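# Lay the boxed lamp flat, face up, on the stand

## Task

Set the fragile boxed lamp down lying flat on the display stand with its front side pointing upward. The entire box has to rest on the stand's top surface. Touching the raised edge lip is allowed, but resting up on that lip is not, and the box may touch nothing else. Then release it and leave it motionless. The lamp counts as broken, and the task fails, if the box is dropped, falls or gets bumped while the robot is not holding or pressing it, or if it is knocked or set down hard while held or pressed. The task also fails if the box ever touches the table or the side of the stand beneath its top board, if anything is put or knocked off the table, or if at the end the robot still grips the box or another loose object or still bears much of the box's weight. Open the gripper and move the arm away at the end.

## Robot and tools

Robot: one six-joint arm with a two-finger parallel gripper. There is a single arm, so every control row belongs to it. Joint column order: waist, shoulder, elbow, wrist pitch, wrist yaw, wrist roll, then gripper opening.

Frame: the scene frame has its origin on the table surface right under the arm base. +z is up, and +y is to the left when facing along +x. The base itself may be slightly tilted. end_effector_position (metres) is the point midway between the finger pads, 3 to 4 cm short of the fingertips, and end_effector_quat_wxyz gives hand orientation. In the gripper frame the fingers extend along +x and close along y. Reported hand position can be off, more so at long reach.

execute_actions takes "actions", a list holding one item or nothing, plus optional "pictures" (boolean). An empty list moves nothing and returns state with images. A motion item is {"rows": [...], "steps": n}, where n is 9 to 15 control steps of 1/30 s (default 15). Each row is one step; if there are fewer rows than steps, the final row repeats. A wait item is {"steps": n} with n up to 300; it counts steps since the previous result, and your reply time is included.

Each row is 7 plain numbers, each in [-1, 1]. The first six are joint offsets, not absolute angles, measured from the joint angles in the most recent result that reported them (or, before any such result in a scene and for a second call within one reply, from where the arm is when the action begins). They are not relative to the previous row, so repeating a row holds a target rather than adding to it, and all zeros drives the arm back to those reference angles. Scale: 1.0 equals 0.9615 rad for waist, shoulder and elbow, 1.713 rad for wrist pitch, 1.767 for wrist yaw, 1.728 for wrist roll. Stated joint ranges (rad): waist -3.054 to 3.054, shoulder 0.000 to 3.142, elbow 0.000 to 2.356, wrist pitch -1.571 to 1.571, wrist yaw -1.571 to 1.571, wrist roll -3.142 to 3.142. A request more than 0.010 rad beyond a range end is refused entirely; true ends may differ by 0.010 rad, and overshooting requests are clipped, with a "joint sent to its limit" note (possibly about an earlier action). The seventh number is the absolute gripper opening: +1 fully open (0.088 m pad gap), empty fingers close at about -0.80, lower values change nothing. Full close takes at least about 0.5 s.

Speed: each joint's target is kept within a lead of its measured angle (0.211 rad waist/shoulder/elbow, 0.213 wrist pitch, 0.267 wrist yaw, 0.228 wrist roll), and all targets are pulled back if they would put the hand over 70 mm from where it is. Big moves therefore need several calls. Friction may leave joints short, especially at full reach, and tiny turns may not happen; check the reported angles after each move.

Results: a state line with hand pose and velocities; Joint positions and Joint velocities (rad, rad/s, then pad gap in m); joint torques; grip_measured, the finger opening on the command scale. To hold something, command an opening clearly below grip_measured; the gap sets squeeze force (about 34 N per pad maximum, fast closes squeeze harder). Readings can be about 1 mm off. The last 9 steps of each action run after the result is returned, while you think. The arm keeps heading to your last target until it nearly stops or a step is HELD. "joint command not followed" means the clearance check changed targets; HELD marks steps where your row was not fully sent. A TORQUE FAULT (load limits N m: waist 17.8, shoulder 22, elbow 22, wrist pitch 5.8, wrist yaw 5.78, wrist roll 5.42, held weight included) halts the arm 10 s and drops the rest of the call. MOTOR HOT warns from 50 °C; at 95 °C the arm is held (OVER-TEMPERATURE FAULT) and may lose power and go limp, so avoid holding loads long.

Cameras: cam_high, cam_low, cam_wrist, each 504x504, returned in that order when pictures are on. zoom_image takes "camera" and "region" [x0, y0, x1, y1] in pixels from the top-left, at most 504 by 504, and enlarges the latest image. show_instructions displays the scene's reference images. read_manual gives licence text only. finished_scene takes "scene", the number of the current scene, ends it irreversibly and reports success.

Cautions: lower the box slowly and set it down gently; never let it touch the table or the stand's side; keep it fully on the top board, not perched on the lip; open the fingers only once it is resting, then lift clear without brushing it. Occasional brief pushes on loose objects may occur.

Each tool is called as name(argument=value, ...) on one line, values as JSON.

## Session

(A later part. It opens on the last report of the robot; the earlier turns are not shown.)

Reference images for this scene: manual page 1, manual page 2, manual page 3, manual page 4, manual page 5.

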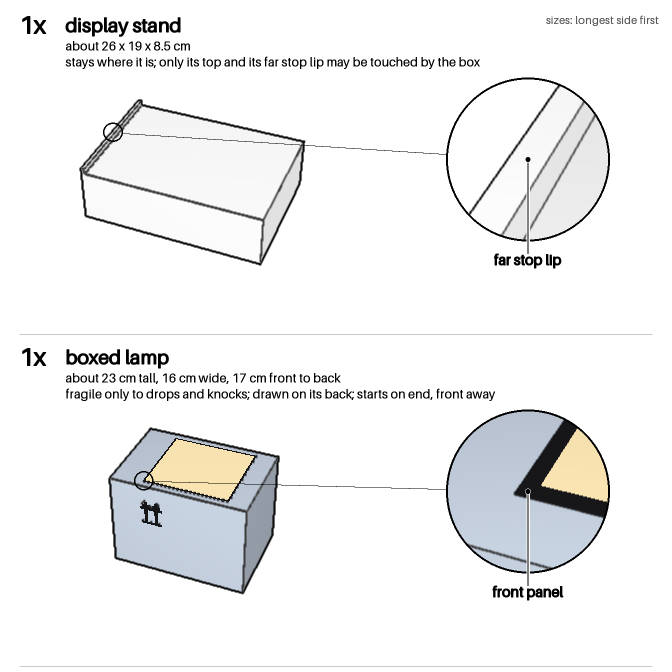

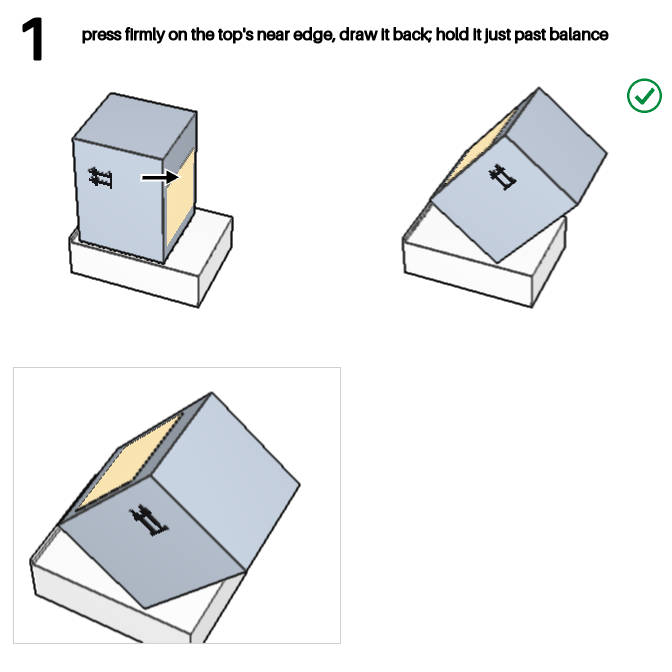

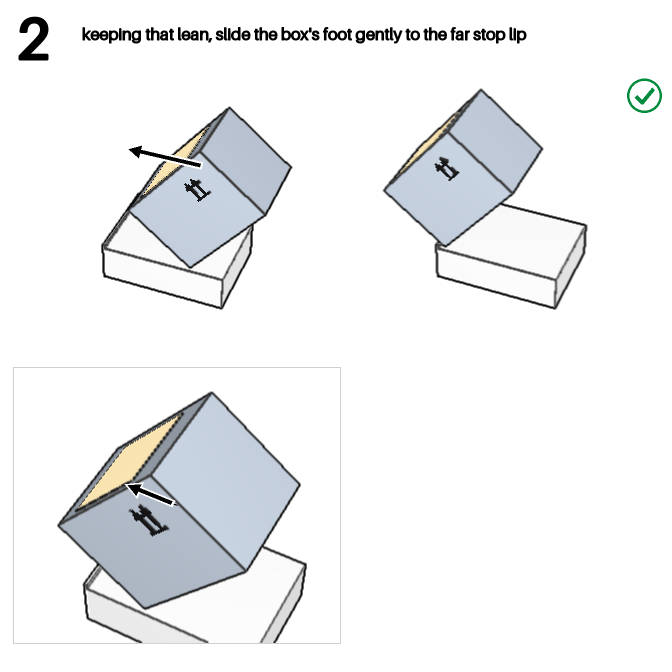

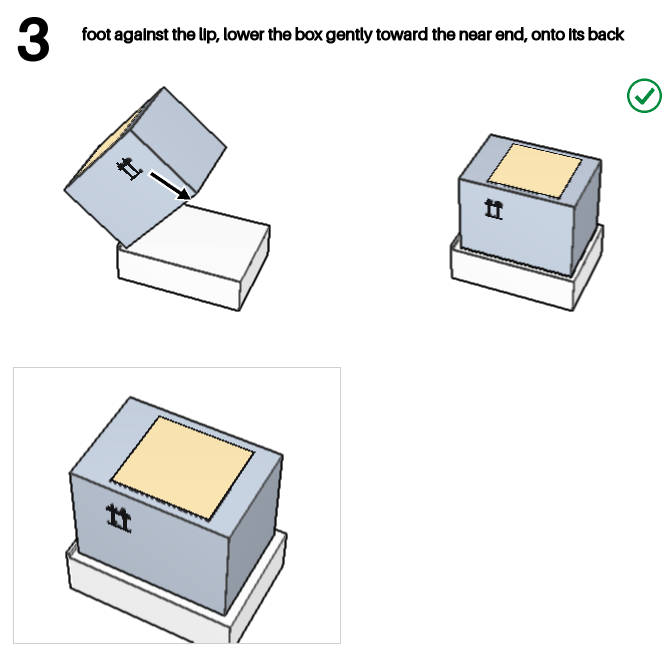

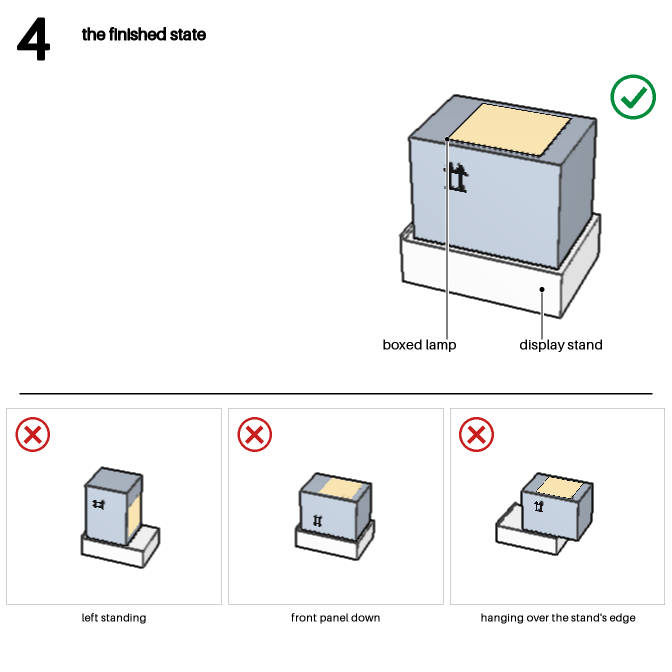

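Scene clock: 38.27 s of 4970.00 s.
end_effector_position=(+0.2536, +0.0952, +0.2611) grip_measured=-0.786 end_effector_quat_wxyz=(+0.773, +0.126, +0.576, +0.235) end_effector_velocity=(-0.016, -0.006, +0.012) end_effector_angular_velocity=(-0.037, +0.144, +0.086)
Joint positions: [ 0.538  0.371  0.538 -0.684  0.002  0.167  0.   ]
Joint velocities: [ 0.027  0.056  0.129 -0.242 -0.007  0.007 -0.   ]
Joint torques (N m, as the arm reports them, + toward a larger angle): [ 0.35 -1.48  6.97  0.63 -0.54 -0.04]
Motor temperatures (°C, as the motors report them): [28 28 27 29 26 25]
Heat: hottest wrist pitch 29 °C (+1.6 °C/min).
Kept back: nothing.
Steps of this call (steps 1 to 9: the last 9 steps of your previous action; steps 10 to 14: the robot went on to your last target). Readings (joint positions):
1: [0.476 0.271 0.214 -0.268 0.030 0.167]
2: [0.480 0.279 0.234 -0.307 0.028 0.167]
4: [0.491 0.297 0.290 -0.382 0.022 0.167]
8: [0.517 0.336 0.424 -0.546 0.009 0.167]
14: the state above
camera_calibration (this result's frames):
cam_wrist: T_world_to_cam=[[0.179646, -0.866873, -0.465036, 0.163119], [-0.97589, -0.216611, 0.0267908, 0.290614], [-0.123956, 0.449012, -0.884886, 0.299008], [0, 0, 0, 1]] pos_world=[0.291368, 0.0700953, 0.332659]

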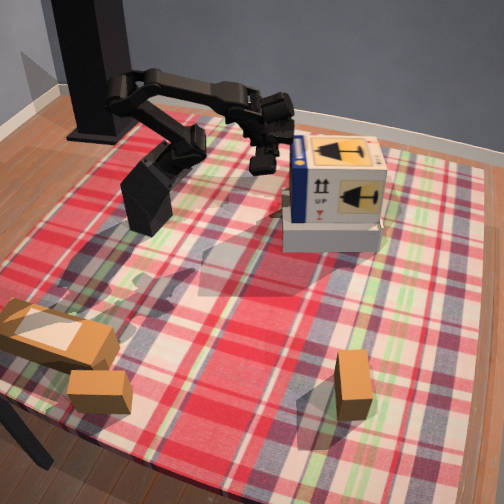

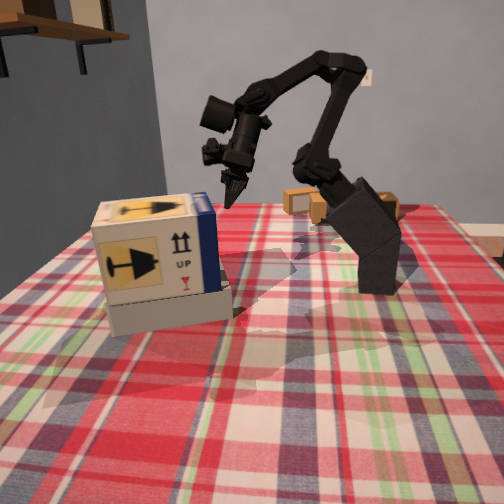

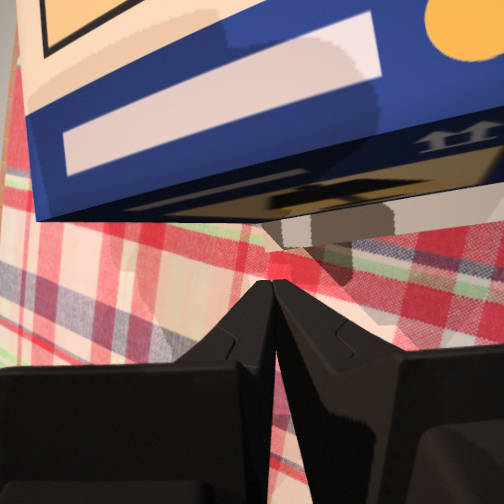

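execute_actions(actions=[{"rows":[[0.008,0.014,0.04,-0.020,0,0,-0.85],[0.014,0.020,0.07,-0.032,0,0,-0.85],[0.022,0.028,0.105,-0.048,0,0,-0.85],[0.030,0.036,0.14,-0.065,0,0,-0.85],[0.038,0.044,0.175,-0.082,0,0,-0.85],[0.046,0.052,0.21,-0.099,0,0,-0.85],[0.054,0.060,0.245,-0.116,0,0,-0.85],[0.062,0.068,0.28,-0.133,0,0,-0.85],[0.069,0.076,0.31,-0.150,0,0,-0.85],[0.075,0.084,0.34,-0.165,0,0,-0.85],[0.080,0.090,0.36,-0.178,0,0,-0.85],[0.085,0.094,0.372,-0.186,0,0,-0.85]],"steps":12}])

execute_actions(actions=[{"steps":14}])

Scene clock: 39.07 s of 4970.00 s.
end_effector_position=(+0.2521, +0.0942, +0.2654) grip_measured=-0.786 end_effector_quat_wxyz=(+0.765, +0.122, +0.586, +0.239) end_effector_velocity=(+0.027, -0.007, +0.095) end_effector_angular_velocity=(+0.036, +0.105, +0.135)
Joint positions: [ 0.545  0.384  0.57  -0.731  0.001  0.167  0.   ]
Joint velocities: [ 0.115  0.134  0.481 -0.476 -0.007  0.007  0.   ]
Joint torques (N m, as the arm reports them, + toward a larger angle): [ 0.45 -1.84  8.81  1.03 -0.38  0.01]
Motor temperatures (°C, as the motors report them): [28 28 27 29 26 25]
Heat: hottest wrist pitch 29 °C (+1.5 °C/min).
Steps of this call (steps 1 to 21: the robot went on to your last target; steps 22 to 24: the first 3 steps of this action). Readings (joint positions):
22: [0.541 0.379 0.550 -0.709 0.001 0.167]
23: [0.542 0.380 0.557 -0.718 0.001 0.167]
24: the state above

Scene clock: 39.53 s of 4970.00 s.
end_effector_position=(+0.2743, +0.0849, +0.3322) grip_measured=-0.786 end_effector_quat_wxyz=(+0.752, +0.121, +0.588, +0.272) end_effector_velocity=(-0.012, -0.003, +0.002) end_effector_angular_velocity=(-0.036, +0.079, +0.073)
Joint positions: [ 0.615  0.452  0.878 -0.989  0.001  0.167  0.   ]
Joint velocities: [ 0.027  0.046  0.061 -0.125  0.007 -0.007 -0.   ]
Joint torques (N m, as the arm reports them, + toward a larger angle): [ 0.19 -1.49  7.38  0.65 -0.27 -0.03]
Motor temperatures (°C, as the motors report them): [28 28 27 29 26 25]
Heat: hottest wrist pitch 29 °C (+1.5 °C/min).
Kept back: nothing.
Steps of this call (steps 1 to 9: the last 9 steps of your previous action; steps 10 to 14: the robot went on to your last target). Readings (joint positions):
1: [0.549 0.389 0.590 -0.747 0.001 0.167]
2: [0.555 0.395 0.615 -0.766 0.001 0.167]
4: [0.568 0.407 0.675 -0.811 0.001 0.167]
8: [0.595 0.433 0.801 -0.914 0.001 0.167]
14: the state above

execute_actions(actions=[{"rows":[[0,0.025,0.035,0,0,0,-0.85],[-0.006,0.055,0.055,0.006,0,0,-0.85],[-0.013,0.095,0.082,0.014,0,0,-0.85],[-0.020,0.14,0.11,0.022,0,0,-0.85],[-0.028,0.185,0.138,0.031,0,0,-0.85],[-0.036,0.23,0.166,0.040,0,0,-0.85],[-0.043,0.275,0.194,0.048,0,0,-0.85],[-0.051,0.32,0.222,0.057,0,0,-0.85],[-0.058,0.365,0.25,0.065,0,0,-0.85],[-0.066,0.41,0.278,0.074,0,0,-0.85],[-0.073,0.455,0.306,0.082,0,0,-0.85],[-0.080,0.495,0.332,0.090,0,0,-0.85],[-0.086,0.53,0.354,0.096,0,0,-0.85],[-0.091,0.56,0.37,0.101,0,0,-0.85],[-0.094,0.585,0.378,0.104,0,0,-0.85]]}])

execute_actions(actions=[{"steps":20}], pictures=true)

Scene clock: 40.30 s of 4970.00 s.
end_effector_position=(+0.3013, +0.0930, +0.3373) grip_measured=-0.786 end_effector_quat_wxyz=(+0.755, +0.121, +0.588, +0.265) end_effector_velocity=(+0.267, +0.088, +0.013) end_effector_angular_velocity=(-0.095, -0.058, -0.155)
Joint positions: [ 0.6    0.564  0.964 -0.958  0.001  0.167  0.   ]
Joint velocities: [-0.193  1.067  0.725  0.418 -0.007 -0.022 -0.   ]
Joint torques (N m, as the arm reports them, + toward a larger angle): [-0.06 -1.53  7.02  1.03 -0.41  0.04]
Motor temperatures (°C, as the motors report them): [28 28 27 29 26 25]
Heat: hottest wrist pitch 29 °C (+1.5 °C/min).
Steps of this call (steps 1 to 17: the robot went on to your last target; steps 18 to 23: the first 6 steps of this action). Readings (joint positions):
18: [0.617 0.458 0.887 -1.001 0.001 0.167]
19: [0.616 0.465 0.892 -1.001 0.001 0.167]
21: [0.611 0.501 0.919 -0.985 0.001 0.167]
23: the state above

Scene clock: 40.97 s of 4970.00 s.
end_effector_position=(+0.3979, +0.1342, +0.3063) grip_measured=-0.786 end_effector_quat_wxyz=(+0.755, +0.115, +0.603, +0.230) end_effector_velocity=(+0.005, +0.000, +0.005) end_effector_angular_velocity=(+0.014, -0.013, -0.015)
Joint positions: [ 0.527  1.003  1.23  -0.813  0.001  0.167  0.   ]
Joint velocities: [-0.002 -0.002  0.012  0.007 -0.007  0.007  0.   ]
Joint torques (N m, as the arm reports them, + toward a larger angle): [ 1.09 -4.63  7.35  0.88 -0.31 -0.03]
Motor temperatures (°C, as the motors report them): [28 28 27 29 26 25]
Heat: hottest wrist pitch 29 °C (+1.5 °C/min).
Kept back: nothing.
Steps of this call (steps 1 to 9: the last 9 steps of your previous action; steps 10 to 20: the robot went on to your last target). Readings (joint positions):
1: [0.594 0.601 0.989 -0.944 0.001 0.167]
2: [0.587 0.640 1.014 -0.931 0.001 0.167]
4: [0.573 0.721 1.065 -0.903 0.001 0.167]
8: [0.547 0.883 1.165 -0.848 0.001 0.167]
20: the state above
camera_calibration (this result's frames):
cam_wrist: T_world_to_cam=[[0.170868, -0.877681, -0.44775, 0.191711], [-0.967854, -0.234634, 0.0905815, 0.418416], [-0.184559, 0.417879, -0.889559, 0.369129], [0, 0, 0, 1]] pos_world=[0.440334, 0.112184, 0.3763]

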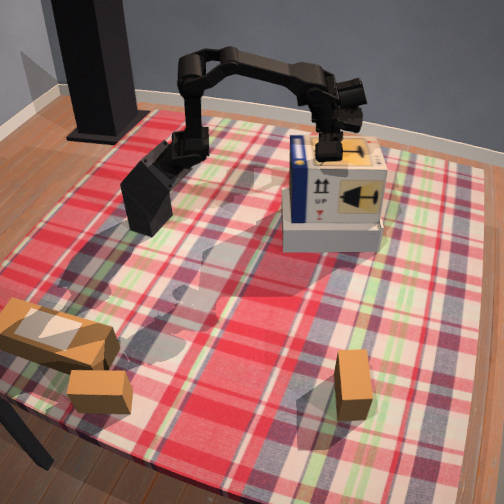

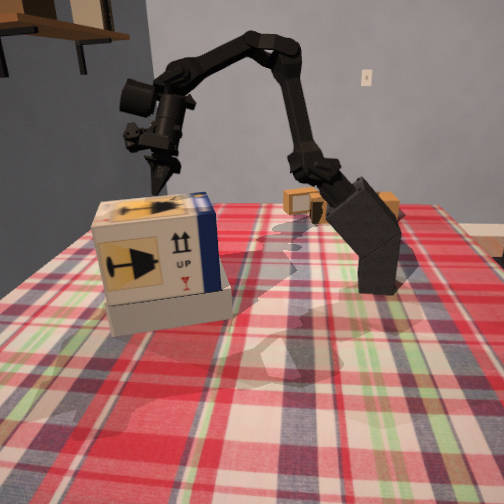

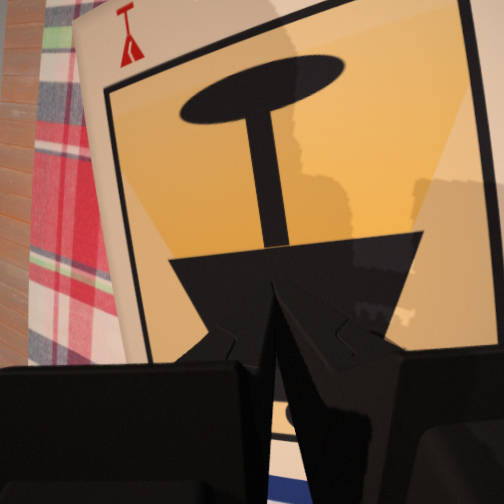

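execute_actions(actions=[{"rows":[[-0.004,0.015,0,0,0,0,-0.85],[-0.006,0.020,0,0,0,0,-0.85],[-0.009,0.025,0,0,0,0,-0.85],[-0.011,0.030,0,0,0,0,-0.85],[-0.013,0.034,0,0,0,0,-0.85],[-0.015,0.038,0,0,0,0,-0.85],[-0.017,0.042,0,0,0,0,-0.85],[-0.019,0.045,0,0,0,0,-0.85],[-0.020,0.048,0,0,0,0,-0.85],[-0.022,0.051,0,0,0,0,-0.85],[-0.023,0.053,0,0,0,0,-0.85],[-0.024,0.055,0,0,0,0,-0.85],[-0.025,0.057,0,0,0,0,-0.85],[-0.026,0.059,0,0,0,0,-0.85],[-0.027,0.061,0,0,0,0,-0.85]]}])

execute_actions(actions=[{"steps":15}], pictures=true)

zoom_image(camera="cam_low", region=[80,140,240,300])

Scene clock: 41.83 s of 4970.00 s.
end_effector_position=(+0.3983, +0.1347, +0.3011) grip_measured=-0.786 end_effector_quat_wxyz=(+0.752, +0.112, +0.609, +0.227) end_effector_velocity=(-0.003, +0.006, -0.047) end_effector_angular_velocity=(-0.069, +0.123, +0.027)
Joint positions: [ 0.521  1.019  1.231 -0.812  0.001  0.167  0.   ]
Joint velocities: [-0.056  0.129 -0.002 -0.007 -0.022 -0.007 -0.   ]
Joint torques (N m, as the arm reports them, + toward a larger angle): [ 1.14 -4.72  5.68  0.78 -0.28  0.02]
Motor temperatures (°C, as the motors report them): [28 28 27 29 26 25]
Heat: hottest wrist pitch 29 °C (+1.4 °C/min).
Steps of this call (steps 1 to 15: the robot went on to your last target; steps 16 to 20: nothing new was sent; steps 21 to 26: the first 6 steps of this action). Readings (joint positions):
21: [0.527 1.005 1.231 -0.812 0.001 0.167]
22: [0.526 1.006 1.231 -0.812 0.001 0.167]
24: [0.524 1.011 1.231 -0.812 0.001 0.167]
26: the state above

Scene clock: 42.33 s of 4970.00 s.
end_effector_position=(+0.3983, +0.1350, +0.2886) grip_measured=-0.786 end_effector_quat_wxyz=(+0.744, +0.106, +0.623, +0.219) end_effector_velocity=(-0.000, +0.003, -0.000) end_effector_angular_velocity=(+0.017, -0.006, +0.023)
Joint positions: [ 0.505  1.053  1.231 -0.812  0.001  0.167  0.   ]
Joint velocities: [-0.002  0.002 -0.002  0.007 -0.022 -0.022 -0.   ]
Joint torques (N m, as the arm reports them, + toward a larger angle): [ 1.37 -5.08  6.01  0.68 -0.26 -0.04]
Motor temperatures (°C, as the motors report them): [28 28 27 29 26 25]
Heat: hottest wrist pitch 29 °C (+1.4 °C/min).
Kept back: nothing.
Steps of this call (steps 1 to 9: the last 9 steps of your previous action; steps 10 to 15: the robot went on to your last target). Readings (joint positions):
1: [0.519 1.023 1.231 -0.812 0.001 0.167]
2: [0.517 1.027 1.231 -0.812 0.001 0.167]
4: [0.513 1.035 1.231 -0.812 0.001 0.167]
8: [0.508 1.045 1.231 -0.812 0.001 0.167]
15: the state above
camera_calibration (this result's frames):
cam_wrist: T_world_to_cam=[[0.15472, -0.891413, -0.425962, 0.186391], [-0.962456, -0.233327, 0.138697, 0.404389], [-0.223025, 0.388511, -0.894047, 0.373633], [0, 0, 0, 1]] pos_world=[0.443698, 0.115346, 0.357354]

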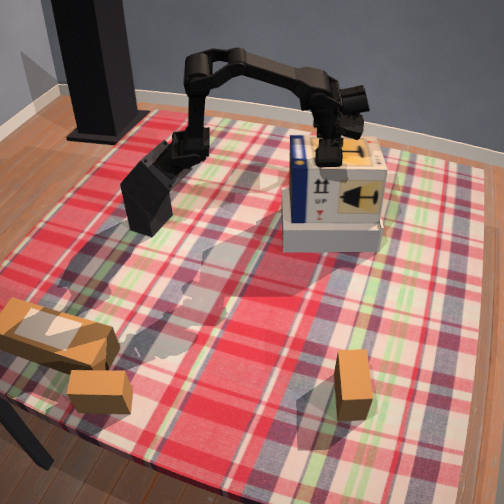

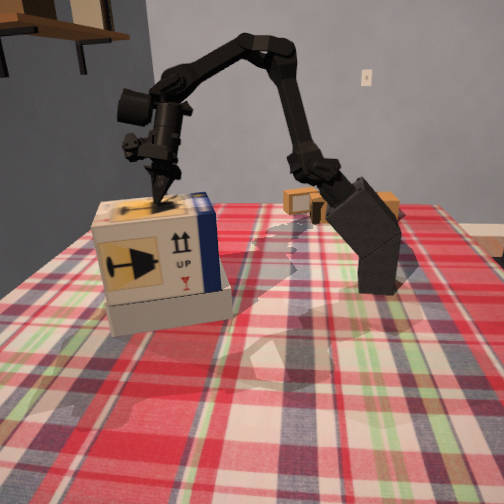

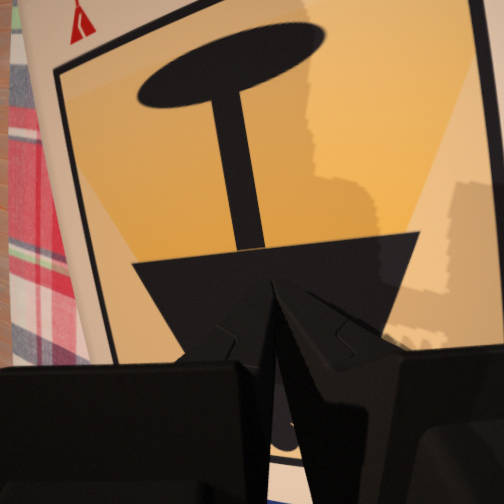

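Region (80, 140, 240, 300) of cam_low's 504x504 image, scaled by 3.150, with more detail than that image has.

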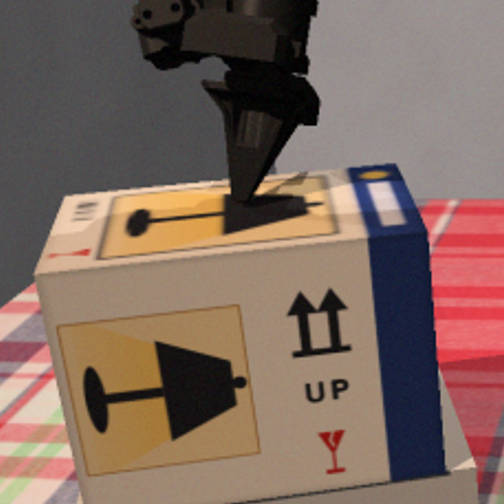

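Near centre; a few mm more slowly.

execute_actions(actions=[{"rows":[[-0.005,0.011,0,0,0,0,-0.85],[-0.006,0.013,0,0,0,0,-0.85],[-0.007,0.015,0,0,0,0,-0.85],[-0.008,0.017,0,0,0,0,-0.85],[-0.009,0.019,0,0,0,0,-0.85],[-0.010,0.021,0,0,0,0,-0.85],[-0.011,0.023,0,0,0,0,-0.85],[-0.012,0.025,0,0,0,0,-0.85],[-0.013,0.027,0,0,0,0,-0.85],[-0.014,0.029,0,0,0,0,-0.85],[-0.015,0.031,-0.002,0,0,0,-0.85],[-0.016,0.033,-0.004,0,0,0,-0.85],[-0.017,0.035,-0.006,0,0,0,-0.85],[-0.018,0.037,-0.008,0,0,0,-0.85],[-0.019,0.039,-0.010,0,0,0,-0.85]]}])

execute_actions(actions=[{"steps":14}])

Scene clock: 43.03 s of 4970.00 s.
end_effector_position=(+0.3985, +0.1346, +0.2865) grip_measured=-0.786 end_effector_quat_wxyz=(+0.743, +0.106, +0.625, +0.216) end_effector_velocity=(-0.007, -0.001, -0.022) end_effector_angular_velocity=(-0.046, +0.071, +0.037)
Joint positions: [ 0.5    1.058  1.231 -0.812  0.001  0.167  0.   ]
Joint velocities: [-0.027  0.056  0.002 -0.037 -0.007 -0.022 -0.   ]
Joint torques (N m, as the arm reports them, + toward a larger angle): [ 1.22 -4.93  5.91  0.66 -0.3   0.  ]
Motor temperatures (°C, as the motors report them): [28 28 27 29 26 25]
Heat: hottest wrist pitch 29 °C (+1.4 °C/min).
Steps of this call (steps 1 to 15: the robot went on to your last target; steps 16 to 21: the first 6 steps of this action). Readings (joint positions):
16: [0.504 1.053 1.231 -0.812 0.001 0.167]
17: [0.504 1.053 1.231 -0.812 0.001 0.167]
19: [0.502 1.055 1.231 -0.812 0.001 0.167]
21: the state above

Scene clock: 43.50 s of 4970.00 s.
end_effector_position=(+0.3979, +0.1350, +0.2837) grip_measured=-0.786 end_effector_quat_wxyz=(+0.740, +0.106, +0.629, +0.216) end_effector_velocity=(+0.002, -0.000, +0.004) end_effector_angular_velocity=(+0.010, -0.016, -0.000)
Joint positions: [ 0.496  1.066  1.231 -0.814 -0.005  0.167  0.   ]
Joint velocities: [-0.002 -0.007  0.002  0.007 -0.007 -0.007 -0.   ]
Joint torques (N m, as the arm reports them, + toward a larger angle): [ 0.49 -3.17  4.51  0.75 -0.05  0.  ]
Motor temperatures (°C, as the motors report them): [28 28 27 29 26 25]
Heat: hottest wrist pitch 29 °C (+1.4 °C/min).
Kept back: nothing.
Steps of this call (steps 1 to 9: the last 9 steps of your previous action; steps 10 to 14: the robot went on to your last target). Readings (joint positions):
1: [0.499 1.059 1.231 -0.812 0.001 0.167]
2: [0.499 1.061 1.231 -0.813 0.000 0.167]
4: [0.499 1.062 1.231 -0.813 0.000 0.167]
8: [0.497 1.064 1.231 -0.814 -0.002 0.167]
14: the state above

execute_actions(actions=[{"rows":[[-0.011,0.029,-0.016,-0.001,0.005,0,-0.85],[-0.013,0.034,-0.022,-0.002,0.006,0,-0.85],[-0.015,0.039,-0.028,-0.004,0.008,0,-0.85],[-0.017,0.044,-0.034,-0.005,0.010,0,-0.85],[-0.019,0.049,-0.040,-0.006,0.012,0,-0.85],[-0.021,0.054,-0.047,-0.008,0.013,0,-0.85],[-0.023,0.059,-0.053,-0.009,0.015,0,-0.85],[-0.026,0.058,-0.052,-0.009,0.017,0,-0.85],[-0.029,0.057,-0.051,-0.009,0.019,0,-0.85],[-0.032,0.055,-0.050,-0.009,0.021,0,-0.85],[-0.035,0.054,-0.049,-0.009,0.023,0,-0.85],[-0.038,0.053,-0.048,-0.009,0.025,0,-0.85],[-0.041,0.052,-0.047,-0.009,0.027,0,-0.85],[-0.043,0.051,-0.046,-0.009,0.028,0,-0.85],[-0.045,0.050,-0.046,-0.009,0.029,0,-0.85]]}])

execute_actions(actions=[{"steps":15}])

Scene clock: 44.50 s of 4970.00 s.
end_effector_position=(+0.3967, +0.1356, +0.2814) grip_measured=-0.786 end_effector_quat_wxyz=(+0.737, +0.104, +0.632, +0.216) end_effector_velocity=(-0.013, +0.001, -0.020) end_effector_angular_velocity=(-0.034, +0.055, +0.030)
Joint positions: [ 0.496  1.071  1.23  -0.816 -0.005  0.167  0.   ]
Joint velocities: [-0.002  0.027 -0.037 -0.007  0.007 -0.007 -0.   ]
Joint torques (N m, as the arm reports them, + toward a larger angle): [-0.4  -1.81  1.38  0.25  0.5  -0.05]
Motor temperatures (°C, as the motors report them): [28 28 27 28 26 25]
Heat: hottest waist 28 °C (+0.0 °C/min).
Steps of this call (steps 1 to 15: the robot went on to your last target; steps 16 to 24: nothing new was sent; steps 25 to 30: the first 6 steps of this action). Readings (joint positions):
25: [0.496 1.066 1.231 -0.814 -0.005 0.167]
26: [0.496 1.067 1.231 -0.814 -0.005 0.167]
28: [0.496 1.069 1.231 -0.816 -0.005 0.167]
30: the state above

Scene clock: 45.00 s of 4970.00 s.
end_effector_position=(+0.3962, +0.1352, +0.2799) grip_measured=-0.786 end_effector_quat_wxyz=(+0.735, +0.105, +0.634, +0.215) end_effector_velocity=(-0.001, -0.002, -0.001) end_effector_angular_velocity=(-0.012, +0.001, +0.006)
Joint positions: [ 0.491  1.073  1.228 -0.817 -0.009  0.167  0.   ]
Joint velocities: [-0.002 -0.002 -0.002 -0.007  0.007 -0.007 -0.   ]
Joint torques (N m, as the arm reports them, + toward a larger angle): [-2.42 -1.76  1.03 -0.18  1.85 -0.03]
Motor temperatures (°C, as the motors report them): [28 28 27 28 26 25]
Heat: hottest waist 28 °C (+0.0 °C/min).
Kept back: nothing.
Steps of this call (steps 1 to 9: the last 9 steps of your previous action; steps 10 to 15: the robot went on to your last target). Readings (joint positions):
1: [0.495 1.072 1.228 -0.816 -0.005 0.167]
2: [0.495 1.073 1.228 -0.816 -0.006 0.167]
4: [0.495 1.073 1.228 -0.816 -0.007 0.167]
8: [0.493 1.073 1.228 -0.816 -0.008 0.167]
15: the state above
The arm was judged still, so your last target was given up. Only a new action makes it travel on or press farther. Fingers that are still opening or closing keep moving.

execute_actions(actions=[{"rows":[[-0.043,0.041,-0.043,-0.007,0.031,0,-0.85],[-0.046,0.039,-0.044,-0.007,0.031,0,-0.85],[-0.049,0.037,-0.044,-0.007,0.032,0,-0.85],[-0.053,0.035,-0.045,-0.007,0.032,0,-0.85],[-0.056,0.033,-0.045,-0.007,0.032,0,-0.85],[-0.059,0.031,-0.046,-0.007,0.032,0,-0.85],[-0.062,0.029,-0.046,-0.007,0.032,0,-0.85],[-0.065,0.027,-0.047,-0.007,0.032,0,-0.85],[-0.068,0.025,-0.047,-0.007,0.032,0,-0.85],[-0.071,0.023,-0.048,-0.007,0.032,0,-0.85],[-0.074,0.021,-0.048,-0.007,0.032,0,-0.85],[-0.078,0.019,-0.049,-0.007,0.032,0,-0.85],[-0.081,0.017,-0.049,-0.007,0.032,0,-0.85],[-0.084,0.015,-0.050,-0.007,0.032,0,-0.85],[-0.087,0.013,-0.050,-0.007,0.032,0,-0.85]]}])

execute_actions(actions=[{"steps":17}], pictures=true)

zoom_image(camera="cam_low", region=[80,200,250,340])

zoom_image(camera="cam_high", region=[250,110,410,260])

Scene clock: 46.07 s of 4970.00 s.
end_effector_position=(+0.3966, +0.1336, +0.2797) grip_measured=-0.786 end_effector_quat_wxyz=(+0.736, +0.106, +0.634, +0.213) end_effector_velocity=(+0.003, -0.021, +0.003) end_effector_angular_velocity=(-0.034, -0.008, -0.045)
Joint positions: [ 0.484  1.072  1.228 -0.818 -0.012  0.167  0.   ]
Joint velocities: [-0.066 -0.037 -0.002 -0.022 -0.007 -0.007 -0.   ]
Joint torques (N m, as the arm reports them, + toward a larger angle): [-3.05 -2.42  0.2  -0.1   2.03  0.05]
Motor temperatures (°C, as the motors report them): [28 28 27 28 26 25]
Heat: hottest waist 28 °C (+0.0 °C/min).
Steps of this call (steps 1 to 26: nothing new was sent; steps 27 to 32: the first 6 steps of this action). Readings (joint positions):
27: [0.491 1.073 1.228 -0.817 -0.009 0.167]
28: [0.490 1.073 1.228 -0.817 -0.009 0.167]
30: [0.488 1.073 1.228 -0.817 -0.010 0.167]
32: the state above

Scene clock: 46.63 s of 4970.00 s.
end_effector_position=(+0.4008, +0.1209, +0.2802) grip_measured=-0.786 end_effector_quat_wxyz=(+0.744, +0.107, +0.631, +0.193) end_effector_velocity=(-0.003, -0.001, -0.002) end_effector_angular_velocity=(-0.003, +0.010, +0.007)
Joint positions: [ 0.444  1.054  1.226 -0.819 -0.01   0.167  0.   ]
Joint velocities: [-0.007 -0.002 -0.007 -0.007 -0.007 -0.007 -0.   ]
Joint torques (N m, as the arm reports them, + toward a larger angle): [-2.35 -2.47  0.2   0.    2.04 -0.02]
Motor temperatures (°C, as the motors report them): [28 28 27 28 26 25]
Heat: hottest waist 28 °C (+0.0 °C/min).
Kept back: nothing.
Steps of this call (steps 1 to 9: the last 9 steps of your previous action; steps 10 to 17: the robot went on to your last target). Readings (joint positions):
1: [0.482 1.070 1.228 -0.818 -0.012 0.167]
2: [0.479 1.069 1.228 -0.818 -0.012 0.167]
4: [0.472 1.066 1.228 -0.819 -0.012 0.167]
8: [0.458 1.060 1.227 -0.819 -0.012 0.167]
17: the state above
camera_calibration (this result's frames):
cam_wrist: T_world_to_cam=[[0.113996, -0.910539, -0.397397, 0.180494], [-0.967557, -0.192534, 0.163595, 0.394773], [-0.225472, 0.365855, -0.902947, 0.378412], [0, 0, 0, 1]] pos_world=[0.446711, 0.10191, 0.34883]

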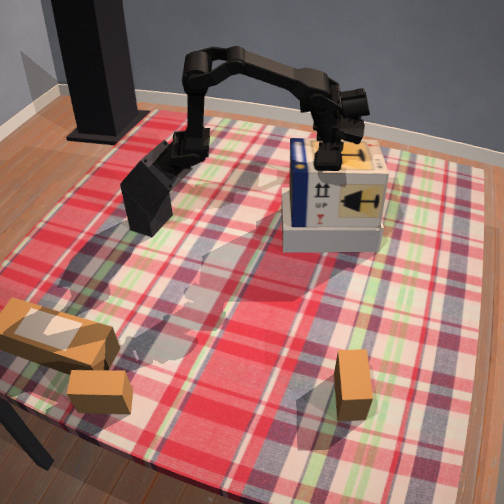

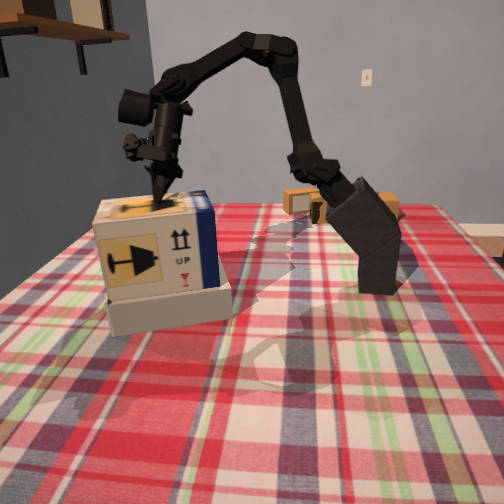

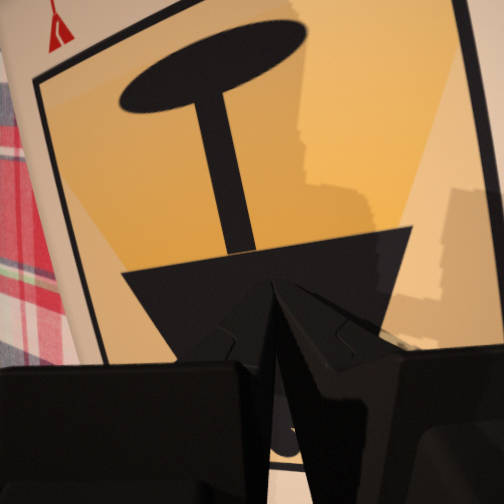

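Region (80, 200, 250, 340) of cam_low's 504x504 image, scaled by 2.965, with more detail than that image has; it fills the top 415 rows of this view, and the rest is white.

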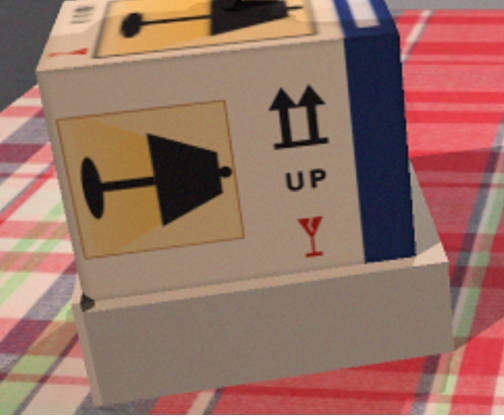

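Region (250, 110, 410, 260) of cam_high's 504x504 image, scaled by 3.150, with more detail than that image has; it fills the top 472 rows of this view, and the rest is white.

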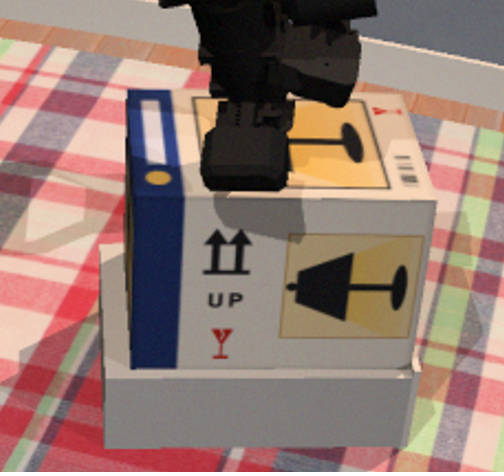

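Centred. Unload and lift.

execute_actions(actions=[{"rows":[[-0.030,0.028,-0.040,-0.005,0.026,0,-0.85],[-0.022,0.022,-0.032,-0.004,0.019,0,-0.85],[-0.015,0.016,-0.024,-0.003,0.013,0,-0.85],[-0.008,0.008,-0.014,-0.002,0.007,0,-0.85],[-0.002,0,-0.005,0,0.002,0,-0.85],[0.003,-0.015,0,0,0,0,-0.85],[0.008,-0.035,0,0,0,0,-0.85],[0.012,-0.065,0,0,0,0,-0.85],[0.015,-0.10,0,0,0,0,-0.85],[0.015,-0.145,0,0,0,0,-0.85],[0.015,-0.19,0,0,0,0,-0.85],[0.015,-0.24,0,0,0,0,-0.85],[0.015,-0.29,0,0,0,0,-0.85],[0.015,-0.33,0,0,0,0,-0.85],[0.015,-0.36,0,0,0,0,-0.85]]}])

execute_actions(actions=[{"steps":20}], pictures=true)

Scene clock: 47.27 s of 4970.00 s.
end_effector_position=(+0.4020, +0.1201, +0.2832) grip_measured=-0.786 end_effector_quat_wxyz=(+0.748, +0.109, +0.626, +0.193) end_effector_velocity=(+0.005, -0.005, +0.030) end_effector_angular_velocity=(+0.049, -0.088, -0.033)
Joint positions: [ 0.444  1.045  1.226 -0.815 -0.01   0.167  0.   ]
Joint velocities: [ 0.012 -0.09  -0.007  0.022 -0.007  0.007 -0.   ]
Joint torques (N m, as the arm reports them, + toward a larger angle): [ 1.02 -4.59  5.45  0.12  0.28 -0.01]
Motor temperatures (°C, as the motors report them): [28 28 27 28 26 25]
Heat: hottest waist 28 °C (+0.0 °C/min).
Steps of this call (steps 1 to 13: the robot went on to your last target; steps 14 to 19: the first 6 steps of this action). Readings (joint positions):
14: [0.443 1.053 1.226 -0.819 -0.010 0.167]
15: [0.443 1.052 1.226 -0.819 -0.010 0.167]
17: [0.444 1.050 1.226 -0.817 -0.010 0.167]
19: the state above

Scene clock: 47.93 s of 4970.00 s.
end_effector_position=(+0.3993, +0.0783, +0.3897) grip_measured=-0.786 end_effector_quat_wxyz=(+0.834, +0.156, +0.490, +0.199) end_effector_velocity=(-0.006, +0.000, -0.004) end_effector_angular_velocity=(-0.007, +0.021, +0.017)
Joint positions: [ 0.456  0.71   1.23  -0.819 -0.008  0.167  0.   ]
Joint velocities: [-0.002 -0.002 -0.007 -0.022 -0.007 -0.007 -0.   ]
Joint torques (N m, as the arm reports them, + toward a larger angle): [ 0.59 -4.41  6.    1.13 -0.38 -0.03]
Motor temperatures (°C, as the motors report them): [28 28 27 28 26 25]
Heat: hottest waist 28 °C (+0.0 °C/min).
Kept back: nothing.
Steps of this call (steps 1 to 9: the last 9 steps of your previous action; steps 10 to 20: the robot went on to your last target). Readings (joint positions):
1: [0.445 1.041 1.226 -0.814 -0.010 0.167]
2: [0.446 1.035 1.226 -0.815 -0.008 0.167]
4: [0.449 1.009 1.225 -0.822 -0.008 0.167]
8: [0.454 0.869 1.224 -0.820 -0.008 0.167]
20: the state above
camera_calibration (this result's frames):
cam_wrist: T_world_to_cam=[[0.140527, -0.875659, -0.462032, 0.1972], [-0.985005, -0.0764751, -0.154652, 0.489093], [0.100088, 0.476836, -0.873275, 0.34227], [0, 0, 0, 1]] pos_world=[0.41979, 0.046877, 0.465648]

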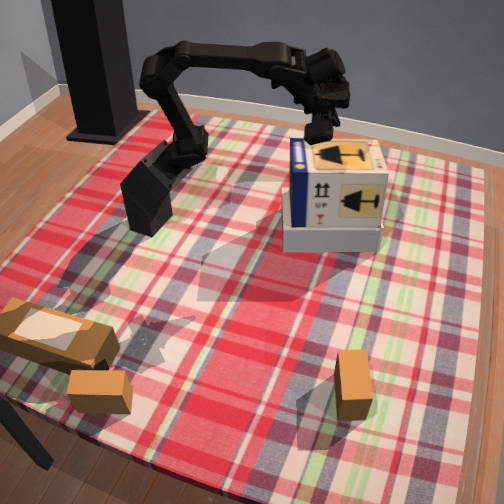

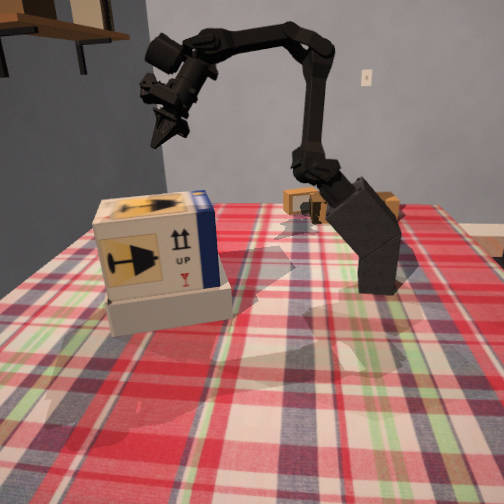

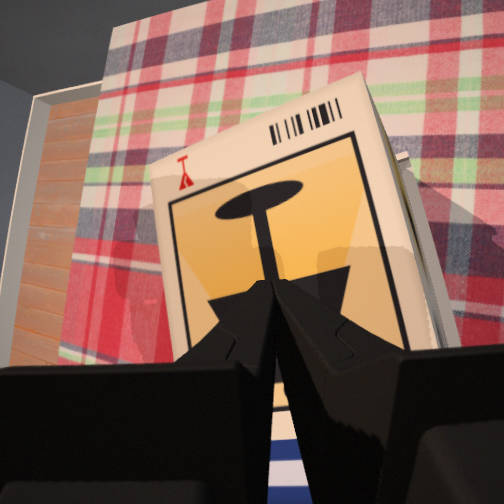

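finished_scene(scene=2)

The scene is finished: the task was done.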